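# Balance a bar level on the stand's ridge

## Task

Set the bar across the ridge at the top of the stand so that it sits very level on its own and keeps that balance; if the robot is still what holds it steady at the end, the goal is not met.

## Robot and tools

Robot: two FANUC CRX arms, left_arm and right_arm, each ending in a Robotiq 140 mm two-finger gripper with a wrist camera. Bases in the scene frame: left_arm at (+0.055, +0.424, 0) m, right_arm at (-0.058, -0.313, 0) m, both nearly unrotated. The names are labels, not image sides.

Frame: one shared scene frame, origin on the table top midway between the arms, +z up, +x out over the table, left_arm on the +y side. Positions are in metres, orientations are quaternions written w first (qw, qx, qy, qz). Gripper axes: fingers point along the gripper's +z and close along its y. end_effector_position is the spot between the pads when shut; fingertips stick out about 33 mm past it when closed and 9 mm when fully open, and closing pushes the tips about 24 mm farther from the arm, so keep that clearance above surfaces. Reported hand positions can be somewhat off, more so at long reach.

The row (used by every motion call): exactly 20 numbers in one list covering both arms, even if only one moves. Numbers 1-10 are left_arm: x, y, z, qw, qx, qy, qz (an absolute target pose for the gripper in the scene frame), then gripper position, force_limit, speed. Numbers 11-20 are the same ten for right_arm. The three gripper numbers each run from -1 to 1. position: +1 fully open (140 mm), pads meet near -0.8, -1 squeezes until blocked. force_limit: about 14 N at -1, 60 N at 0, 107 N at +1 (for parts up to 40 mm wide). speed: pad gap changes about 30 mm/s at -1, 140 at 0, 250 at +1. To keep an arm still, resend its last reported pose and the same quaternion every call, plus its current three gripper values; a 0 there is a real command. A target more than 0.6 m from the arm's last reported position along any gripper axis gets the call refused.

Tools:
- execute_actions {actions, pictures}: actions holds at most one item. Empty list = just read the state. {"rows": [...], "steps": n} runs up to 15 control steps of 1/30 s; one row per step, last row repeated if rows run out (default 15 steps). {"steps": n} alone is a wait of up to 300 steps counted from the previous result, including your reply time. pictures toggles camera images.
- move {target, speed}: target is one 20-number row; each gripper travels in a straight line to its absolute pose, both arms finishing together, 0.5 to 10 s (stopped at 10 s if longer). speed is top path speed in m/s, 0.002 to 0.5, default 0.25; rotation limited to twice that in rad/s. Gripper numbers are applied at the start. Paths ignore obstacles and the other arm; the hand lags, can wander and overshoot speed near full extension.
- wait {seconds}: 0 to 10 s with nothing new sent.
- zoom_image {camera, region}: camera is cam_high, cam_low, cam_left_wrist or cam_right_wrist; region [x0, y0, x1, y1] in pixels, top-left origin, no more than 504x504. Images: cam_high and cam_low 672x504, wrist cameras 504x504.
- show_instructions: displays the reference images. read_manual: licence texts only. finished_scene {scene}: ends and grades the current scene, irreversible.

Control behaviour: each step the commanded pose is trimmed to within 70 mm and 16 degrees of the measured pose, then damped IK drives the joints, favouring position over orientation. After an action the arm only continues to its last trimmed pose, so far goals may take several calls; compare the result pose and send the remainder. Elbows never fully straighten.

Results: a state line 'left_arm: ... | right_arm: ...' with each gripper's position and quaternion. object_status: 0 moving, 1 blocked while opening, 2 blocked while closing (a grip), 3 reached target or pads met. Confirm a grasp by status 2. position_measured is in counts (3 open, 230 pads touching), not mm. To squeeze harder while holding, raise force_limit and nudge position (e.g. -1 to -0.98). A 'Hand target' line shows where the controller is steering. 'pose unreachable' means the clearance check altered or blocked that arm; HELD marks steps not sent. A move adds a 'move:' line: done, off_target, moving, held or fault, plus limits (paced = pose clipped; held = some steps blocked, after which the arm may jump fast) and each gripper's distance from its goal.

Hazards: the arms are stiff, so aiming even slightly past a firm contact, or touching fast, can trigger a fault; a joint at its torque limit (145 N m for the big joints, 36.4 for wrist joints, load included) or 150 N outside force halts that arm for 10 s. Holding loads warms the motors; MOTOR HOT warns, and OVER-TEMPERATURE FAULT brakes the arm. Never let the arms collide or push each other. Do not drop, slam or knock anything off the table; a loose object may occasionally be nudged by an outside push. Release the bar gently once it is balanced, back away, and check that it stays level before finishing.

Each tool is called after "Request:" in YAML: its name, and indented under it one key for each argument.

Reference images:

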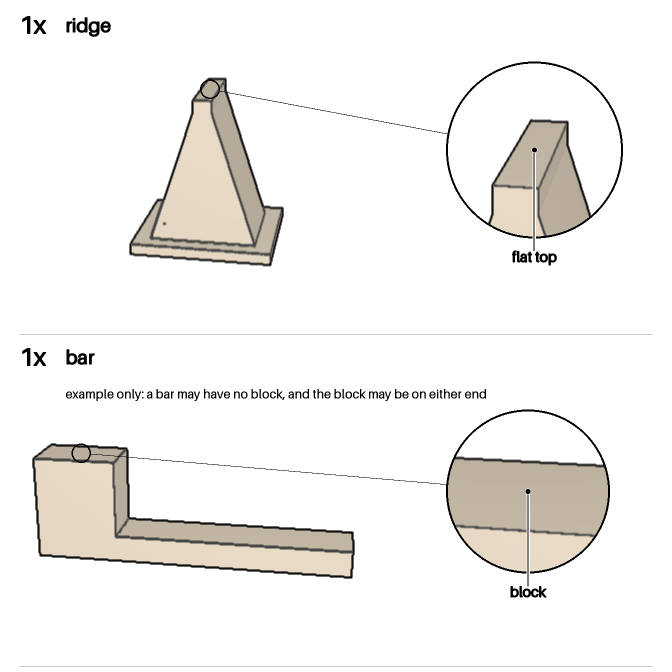

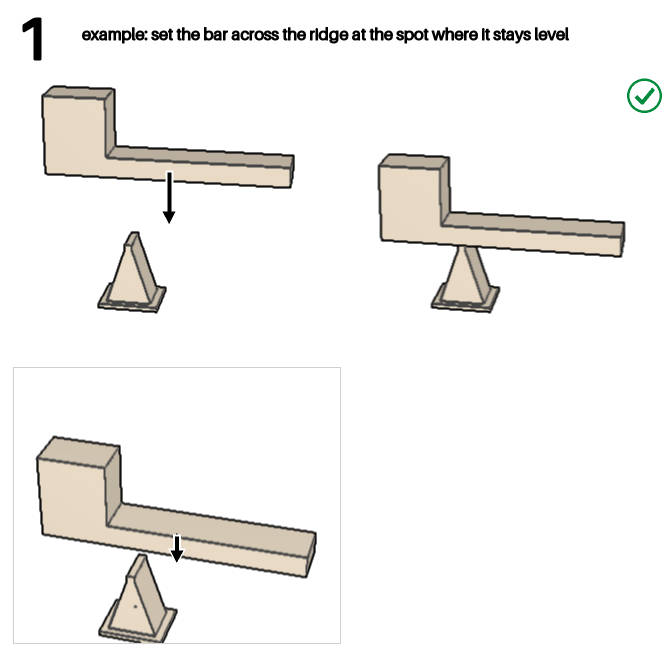

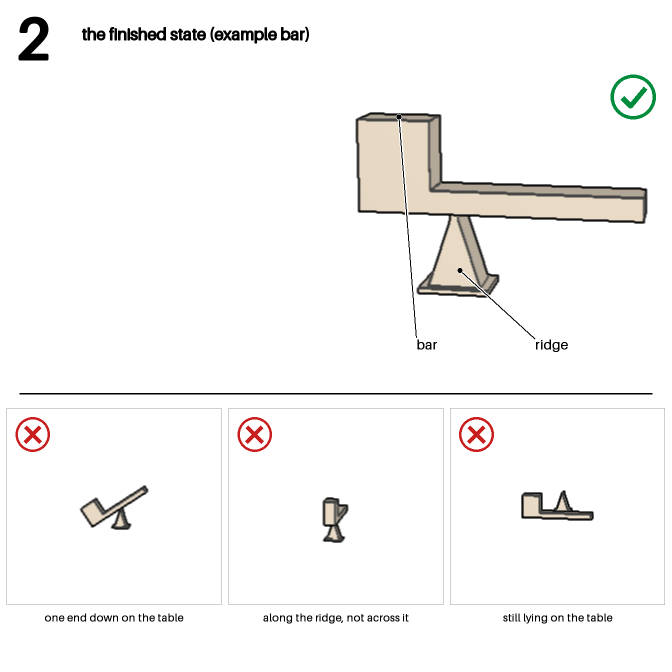

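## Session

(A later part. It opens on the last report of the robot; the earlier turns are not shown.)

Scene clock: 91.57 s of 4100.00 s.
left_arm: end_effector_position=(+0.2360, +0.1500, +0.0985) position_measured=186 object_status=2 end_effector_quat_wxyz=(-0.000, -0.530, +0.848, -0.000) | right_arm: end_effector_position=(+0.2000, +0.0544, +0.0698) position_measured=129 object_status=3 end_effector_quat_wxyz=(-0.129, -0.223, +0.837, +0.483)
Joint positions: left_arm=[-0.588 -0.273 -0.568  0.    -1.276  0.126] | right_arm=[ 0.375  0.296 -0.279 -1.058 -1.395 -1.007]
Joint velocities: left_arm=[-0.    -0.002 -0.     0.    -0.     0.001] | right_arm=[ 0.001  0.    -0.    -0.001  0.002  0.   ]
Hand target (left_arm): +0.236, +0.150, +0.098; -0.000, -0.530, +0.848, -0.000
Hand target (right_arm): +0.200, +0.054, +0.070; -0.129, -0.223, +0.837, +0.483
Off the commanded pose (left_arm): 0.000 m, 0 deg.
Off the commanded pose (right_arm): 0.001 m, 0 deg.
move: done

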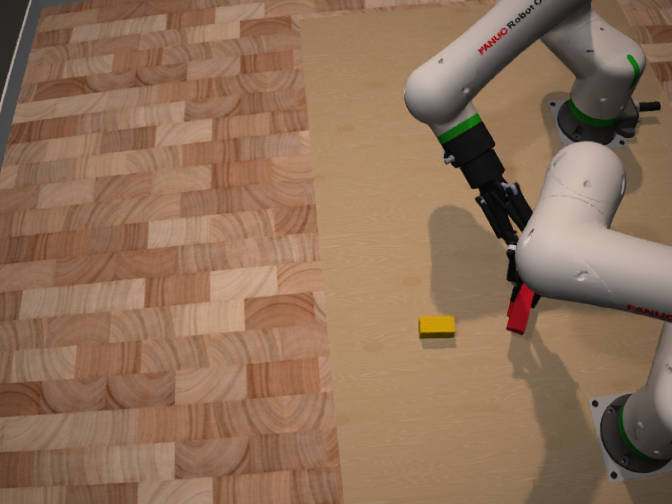

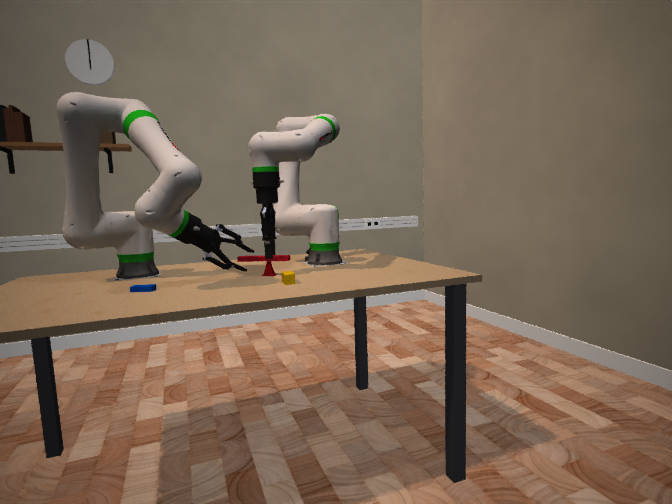

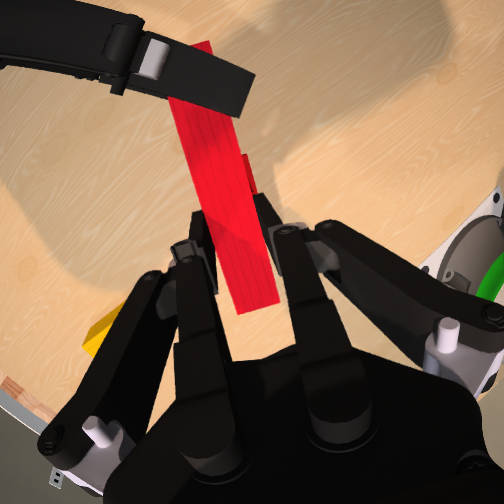

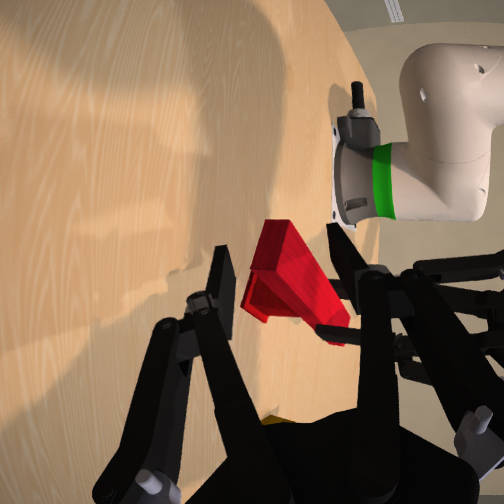

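Request:
move:
  target: [0.236,0.15,0.0972,0,0.53,-0.848,0,-1,0,-0.3,0.194,0.065,0.066,-0.129,-0.223,0.836,0.483,-0.2,-1,-0.5]
  speed: 0.03

Request:
zoom_image:
  camera: "cam_low"
  region: [200,230,300,290]

Scene clock: 94.47 s of 4100.00 s.
left_arm: end_effector_position=(+0.2360, +0.1500, +0.0972) position_measured=186 object_status=2 end_effector_quat_wxyz=(+0.000, -0.530, +0.848, -0.000) | right_arm: end_effector_position=(+0.1940, +0.0649, +0.0660) position_measured=154 object_status=3 end_effector_quat_wxyz=(-0.129, -0.223, +0.837, +0.483)
Joint positions: left_arm=[-0.588 -0.272 -0.57  -0.    -1.273  0.126] | right_arm=[ 0.4    0.298 -0.288 -1.073 -1.372 -1.007]
Joint velocities: left_arm=[ 0.    -0.002  0.    -0.    -0.    -0.001] | right_arm=[ 0.001 -0.     0.    -0.     0.001  0.   ]
Hand target (left_arm): +0.236, +0.150, +0.097; -0.000, -0.530, +0.848, -0.000
Hand target (right_arm): +0.194, +0.065, +0.066; -0.129, -0.223, +0.837, +0.483
Off the commanded pose (left_arm): 0.000 m, 0 deg.
Off the commanded pose (right_arm): 0.000 m, 0 deg.
move: done

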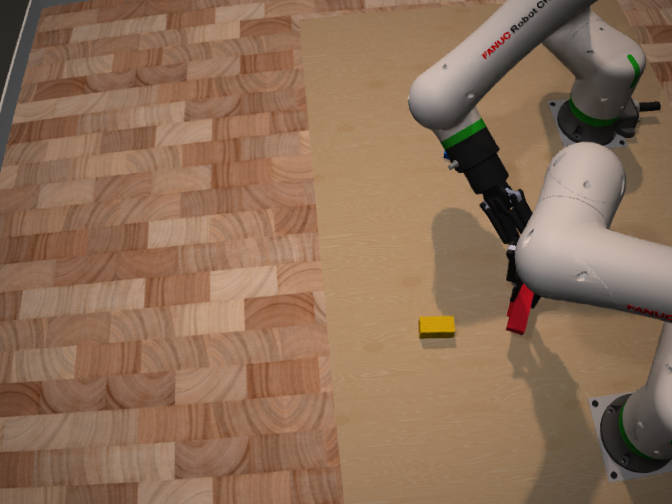

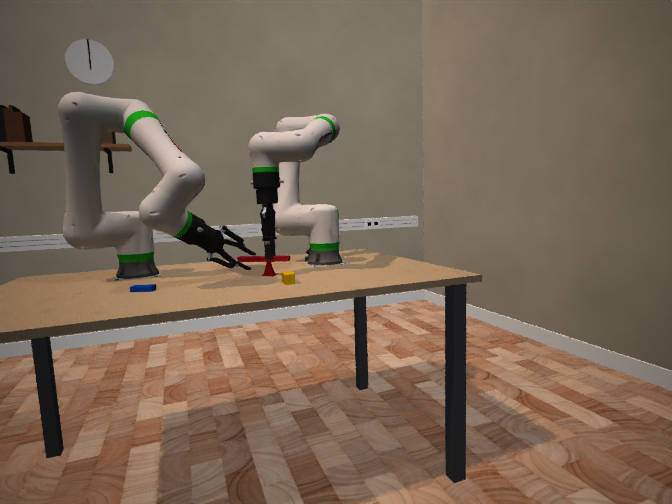

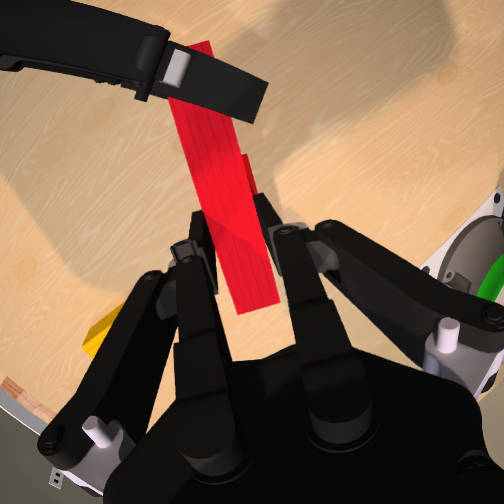

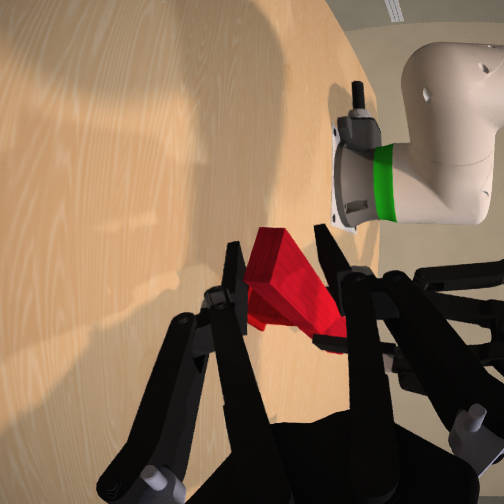

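Region (200, 230, 300, 290) of cam_low's 672x504 image, scaled by 5.040, with more detail than that image has; it fills the top 302 rows of this view, and the rest is white.

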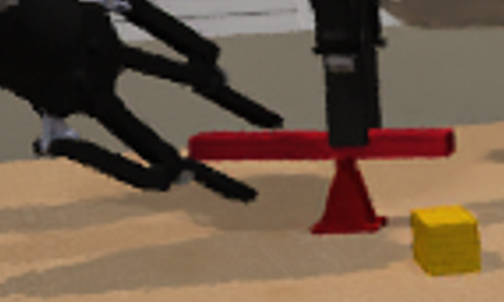

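Caged. Release slightly.

Request:
move:
  target: [0.236,0.15,0.0972,0,0.53,-0.848,0,-0.37,0,-1,0.194,0.065,0.066,-0.129,-0.223,0.836,0.483,-0.2,-1,-0.5]

Request:
zoom_image:
  camera: "cam_low"
  region: [200,230,300,290]

Scene clock: 97.07 s of 4100.00 s.
left_arm: end_effector_position=(+0.2360, +0.1500, +0.0972) position_measured=176 object_status=3 end_effector_quat_wxyz=(-0.000, -0.530, +0.848, +0.000) | right_arm: end_effector_position=(+0.1940, +0.0650, +0.0660) position_measured=154 object_status=3 end_effector_quat_wxyz=(-0.129, -0.223, +0.837, +0.483)
Joint positions: left_arm=[-0.588 -0.272 -0.57  -0.    -1.273  0.126] | right_arm=[ 0.4    0.298 -0.288 -1.073 -1.372 -1.007]
Joint velocities: left_arm=[-0.     0.001 -0.    -0.001 -0.     0.   ] | right_arm=[-0.    -0.001  0.    -0.     0.001  0.001]
Hand target (left_arm): +0.236, +0.150, +0.097; +0.000, -0.530, +0.848, +0.000
Hand target (right_arm): +0.194, +0.065, +0.066; -0.129, -0.223, +0.837, +0.483
Off the commanded pose (left_arm): 0.000 m, 0 deg.
Off the commanded pose (right_arm): 0.000 m, 0 deg.
move: done

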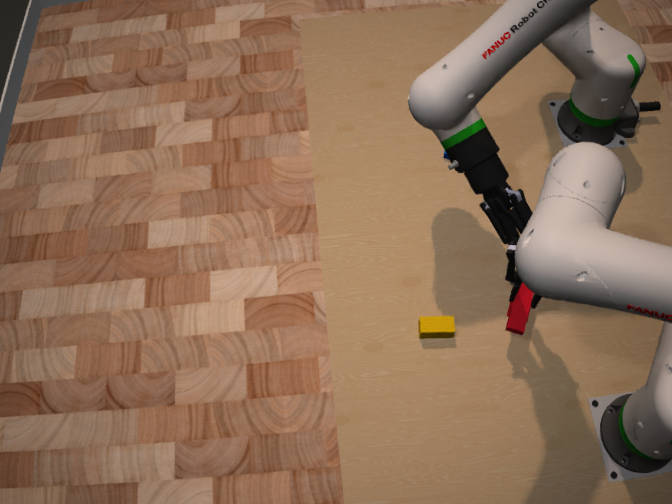

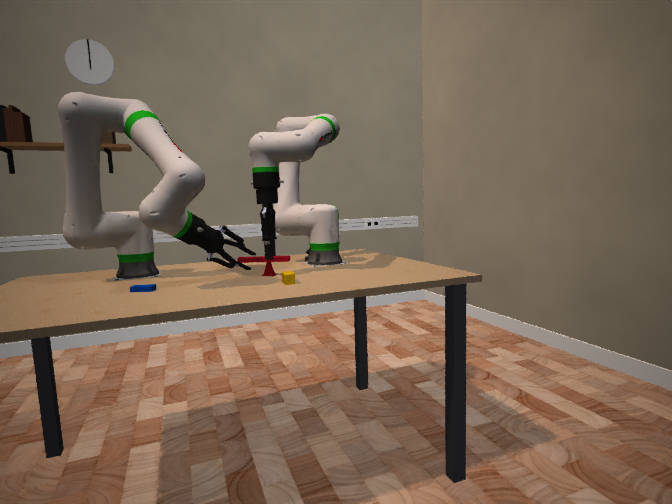

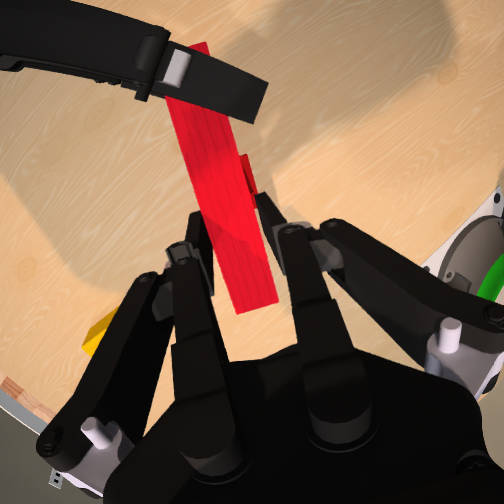

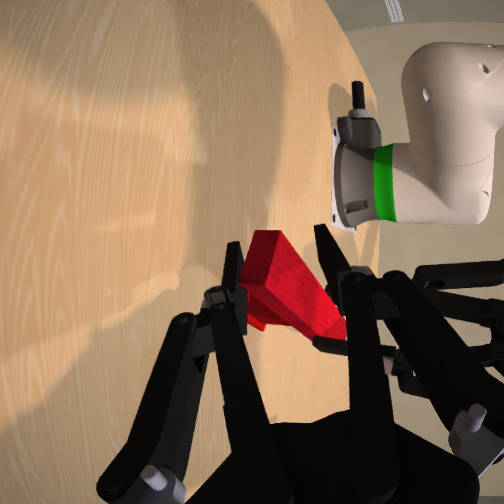

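Region (200, 230, 300, 290) of cam_low's 672x504 image, scaled by 5.040, with more detail than that image has; it fills the top 302 rows of this view, and the rest is white.

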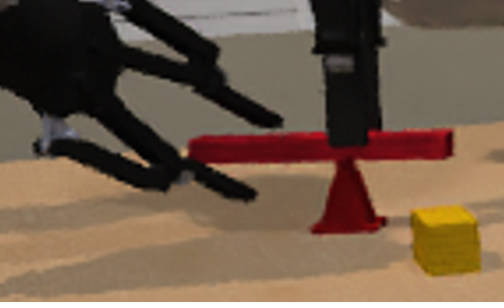

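Request:
move:
  target: [0.236,0.15,0.0972,0,0.53,-0.848,0,-0.37,0,-1,0.194,0.065,0.068,-0.129,-0.223,0.836,0.483,-0.2,-1,-0.5]
  speed: 0.01

Request:
move:
  target: [0.236,0.15,0.0972,0,0.53,-0.848,0,-1,0,-1,0.194,0.065,0.068,-0.129,-0.223,0.836,0.483,-0.2,-1,-0.5]

Request:
move:
  target: [0.24,0.158,0.0975,0,0.53,-0.848,0,-1,0,-1,0.198,0.073,0.066,-0.129,-0.223,0.836,0.483,-0.2,-1,-0.5]
  speed: 0.02

Request:
move:
  target: [0.24,0.158,0.0975,0,0.53,-0.848,0,-0.35,0,-1,0.198,0.073,0.066,-0.129,-0.223,0.836,0.483,-0.2,-1,-0.5]

Request:
zoom_image:
  camera: "cam_low"
  region: [200,230,300,290]

Scene clock: 102.23 s of 4100.00 s.
left_arm: end_effector_position=(+0.2360, +0.1500, +0.0972) position_measured=176 object_status=3 end_effector_quat_wxyz=(-0.000, -0.530, +0.848, +0.000) | right_arm: end_effector_position=(+0.1940, +0.0650, +0.0680) position_measured=154 object_status=3 end_effector_quat_wxyz=(-0.129, -0.223, +0.837, +0.483)
Joint positions: left_arm=[-0.588 -0.272 -0.57  -0.    -1.273  0.126] | right_arm=[ 0.4    0.294 -0.287 -1.072 -1.374 -1.011]
Joint velocities: left_arm=[-0. -0. -0. -0. -0. -0.] | right_arm=[-0.001 -0.     0.    -0.    -0.001 -0.001]
Hand target (left_arm): +0.236, +0.150, +0.097; +0.000, -0.530, +0.848, +0.000
Hand target (right_arm): +0.194, +0.065, +0.068; -0.129, -0.223, +0.837, +0.483
Off the commanded pose (left_arm): 0.000 m, 0 deg.
Off the commanded pose (right_arm): 0.000 m, 0 deg.
After step 90, 1.47 s passed at rest.
move: done

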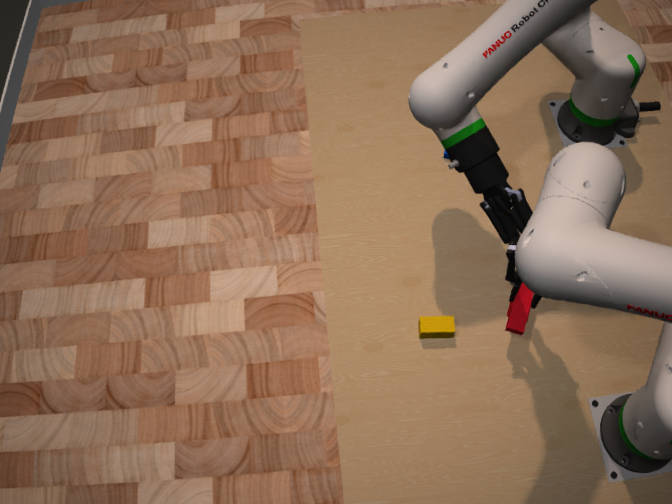

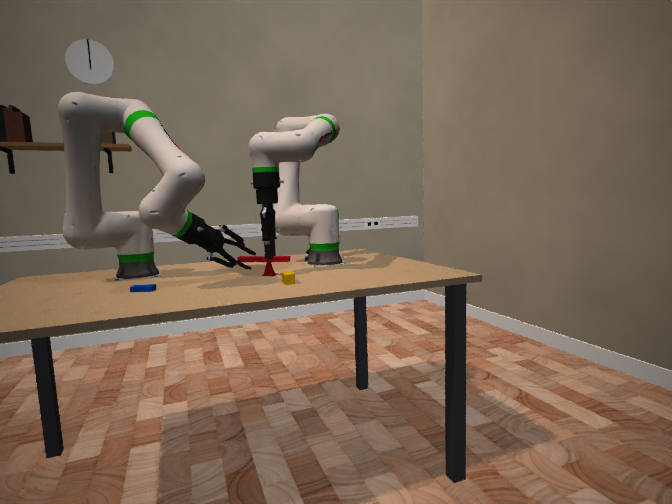

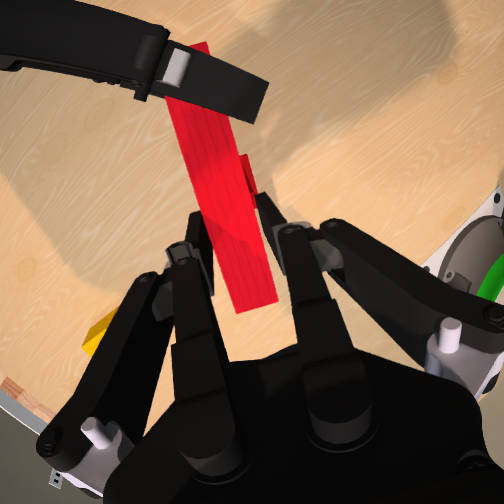

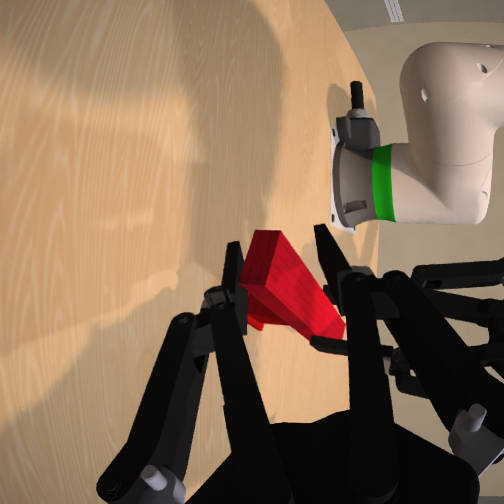

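Scene clock: 102.93 s of 4100.00 s.
left_arm: end_effector_position=(+0.2360, +0.1500, +0.0972) position_measured=186 object_status=2 end_effector_quat_wxyz=(-0.000, -0.530, +0.848, +0.000) | right_arm: end_effector_position=(+0.1940, +0.0650, +0.0680) position_measured=154 object_status=3 end_effector_quat_wxyz=(-0.129, -0.223, +0.837, +0.483)
Joint positions: left_arm=[-0.588 -0.272 -0.57  -0.    -1.273  0.126] | right_arm=[ 0.4    0.294 -0.287 -1.072 -1.374 -1.011]
Joint velocities: left_arm=[ 0.     0.001 -0.     0.    -0.     0.001] | right_arm=[-0.    -0.001 -0.    -0.     0.001  0.001]
Hand target (left_arm): +0.236, +0.150, +0.097; +0.000, -0.530, +0.848, +0.000
Hand target (right_arm): +0.194, +0.065, +0.068; -0.129, -0.223, +0.837, +0.483
Off the commanded pose (left_arm): 0.000 m, 0 deg.
Off the commanded pose (right_arm): 0.000 m, 0 deg.
move: done

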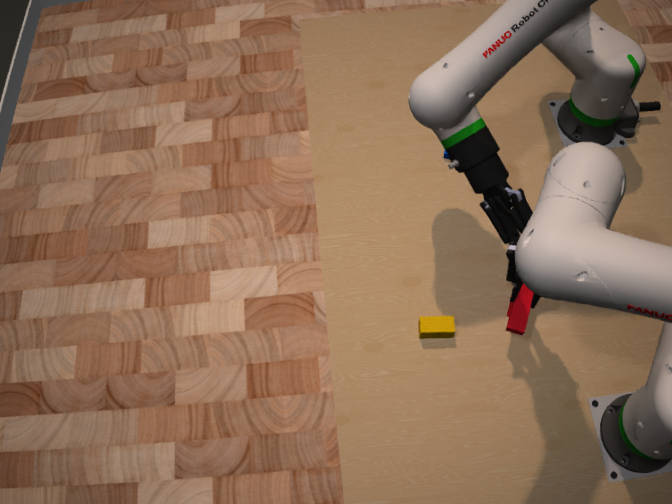

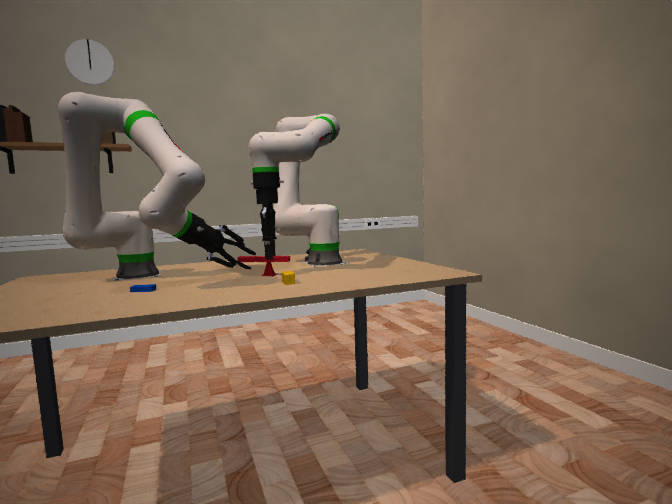

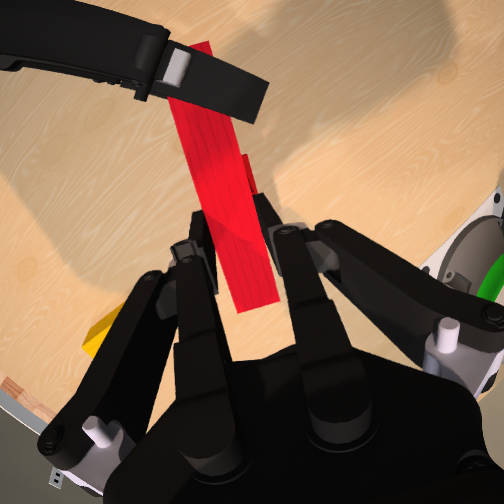

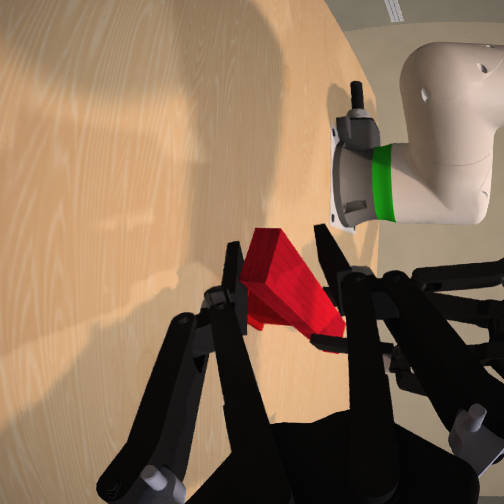

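Scene clock: 103.63 s of 4100.00 s.
left_arm: end_effector_position=(+0.2400, +0.1580, +0.0975) position_measured=186 object_status=2 end_effector_quat_wxyz=(+0.000, -0.530, +0.848, +0.000) | right_arm: end_effector_position=(+0.1980, +0.0729, +0.0660) position_measured=154 object_status=3 end_effector_quat_wxyz=(-0.129, -0.223, +0.837, +0.483)
Joint positions: left_arm=[-0.558 -0.286 -0.579 -0.    -1.277  0.096] | right_arm=[ 0.412  0.309 -0.271 -1.077 -1.366 -1.017]
Joint velocities: left_arm=[ 0.003 -0.002 -0.001 -0.     0.    -0.004] | right_arm=[ 0.001  0.002  0.002 -0.001  0.002  0.001]
Hand target (left_arm): +0.240, +0.158, +0.097; +0.000, -0.530, +0.848, +0.000
Hand target (right_arm): +0.198, +0.073, +0.066; -0.129, -0.223, +0.837, +0.483
Off the commanded pose (left_arm): 0.000 m, 0 deg.
Off the commanded pose (right_arm): 0.000 m, 0 deg.
move: done

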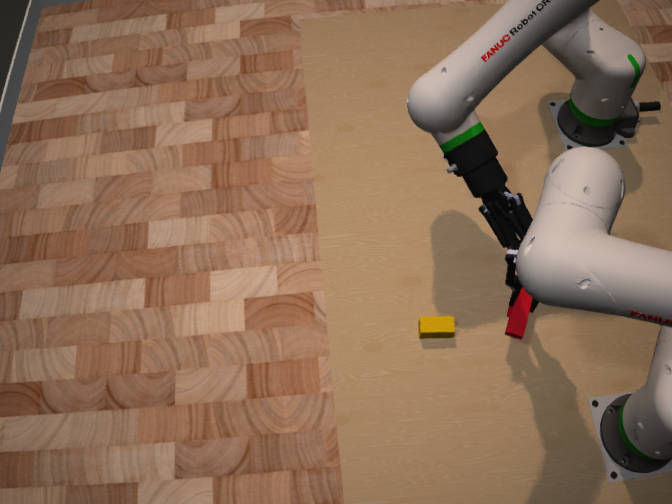

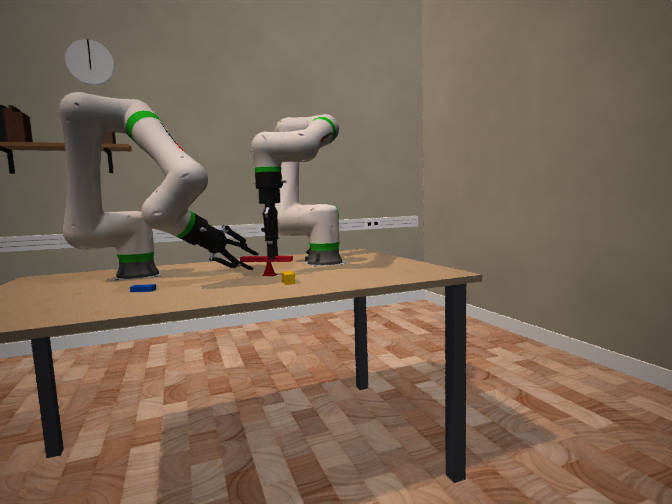

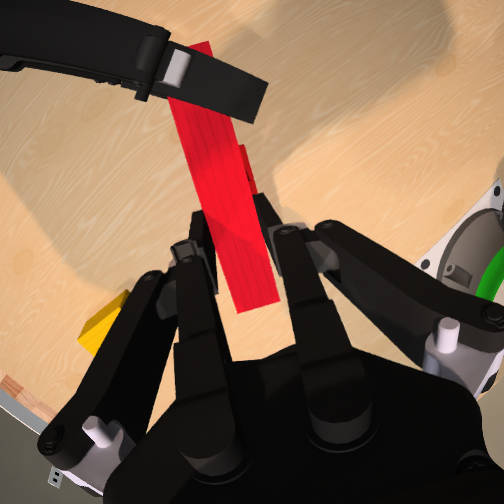

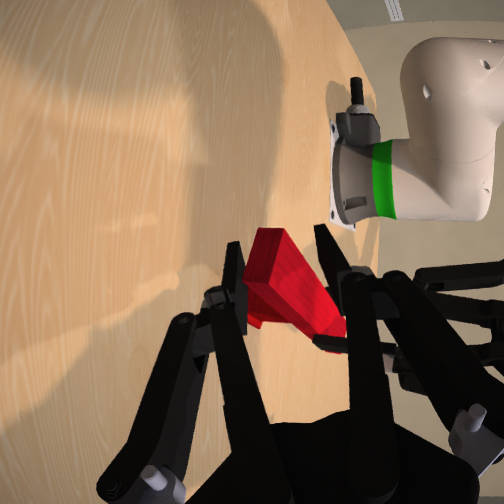

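Scene clock: 104.33 s of 4100.00 s.
left_arm: end_effector_position=(+0.2400, +0.1581, +0.0975) position_measured=173 object_status=3 end_effector_quat_wxyz=(+0.000, -0.530, +0.848, +0.000) | right_arm: end_effector_position=(+0.1980, +0.0730, +0.0660) position_measured=154 object_status=3 end_effector_quat_wxyz=(-0.129, -0.223, +0.837, +0.483)
Joint positions: left_arm=[-0.558 -0.286 -0.579 -0.    -1.277  0.096] | right_arm=[ 0.412  0.31  -0.271 -1.078 -1.366 -1.017]
Joint velocities: left_arm=[-0.    -0.    -0.     0.    -0.001 -0.002] | right_arm=[ 0.     0.001  0.    -0.    -0.    -0.   ]
Hand target (left_arm): +0.240, +0.158, +0.097; +0.000, -0.530, +0.848, +0.000
Hand target (right_arm): +0.198, +0.073, +0.066; -0.129, -0.223, +0.837, +0.483
Off the commanded pose (left_arm): 0.000 m, 0 deg.
Off the commanded pose (right_arm): 0.000 m, 0 deg.
move: done

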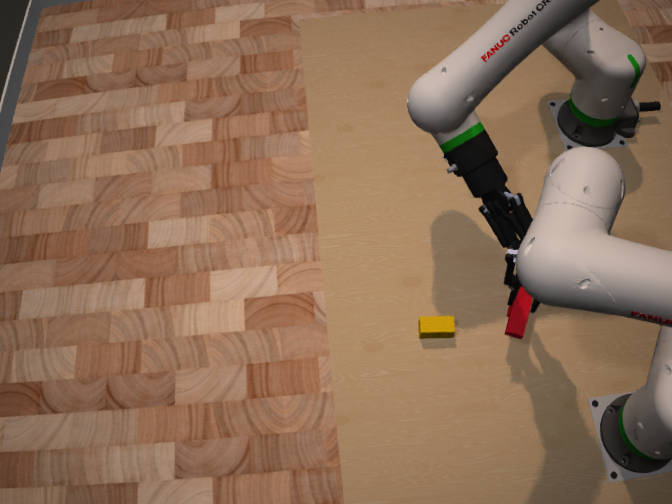

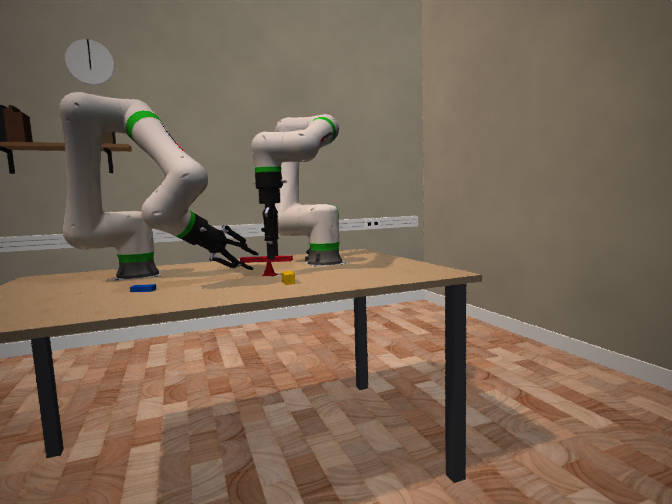

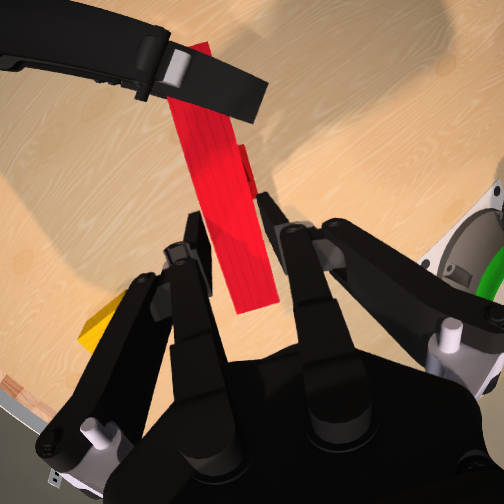

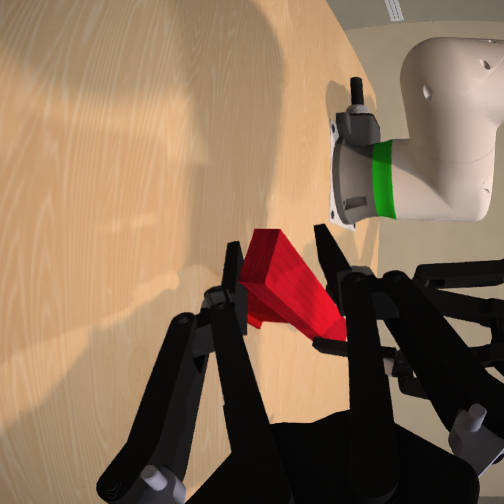

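Region (200, 230, 300, 290) of cam_low's 672x504 image, scaled by 5.040, with more detail than that image has; it fills the top 302 rows of this view, and the rest is white.

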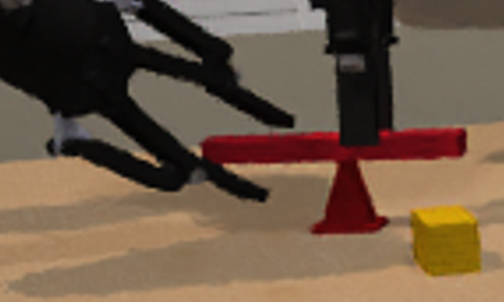

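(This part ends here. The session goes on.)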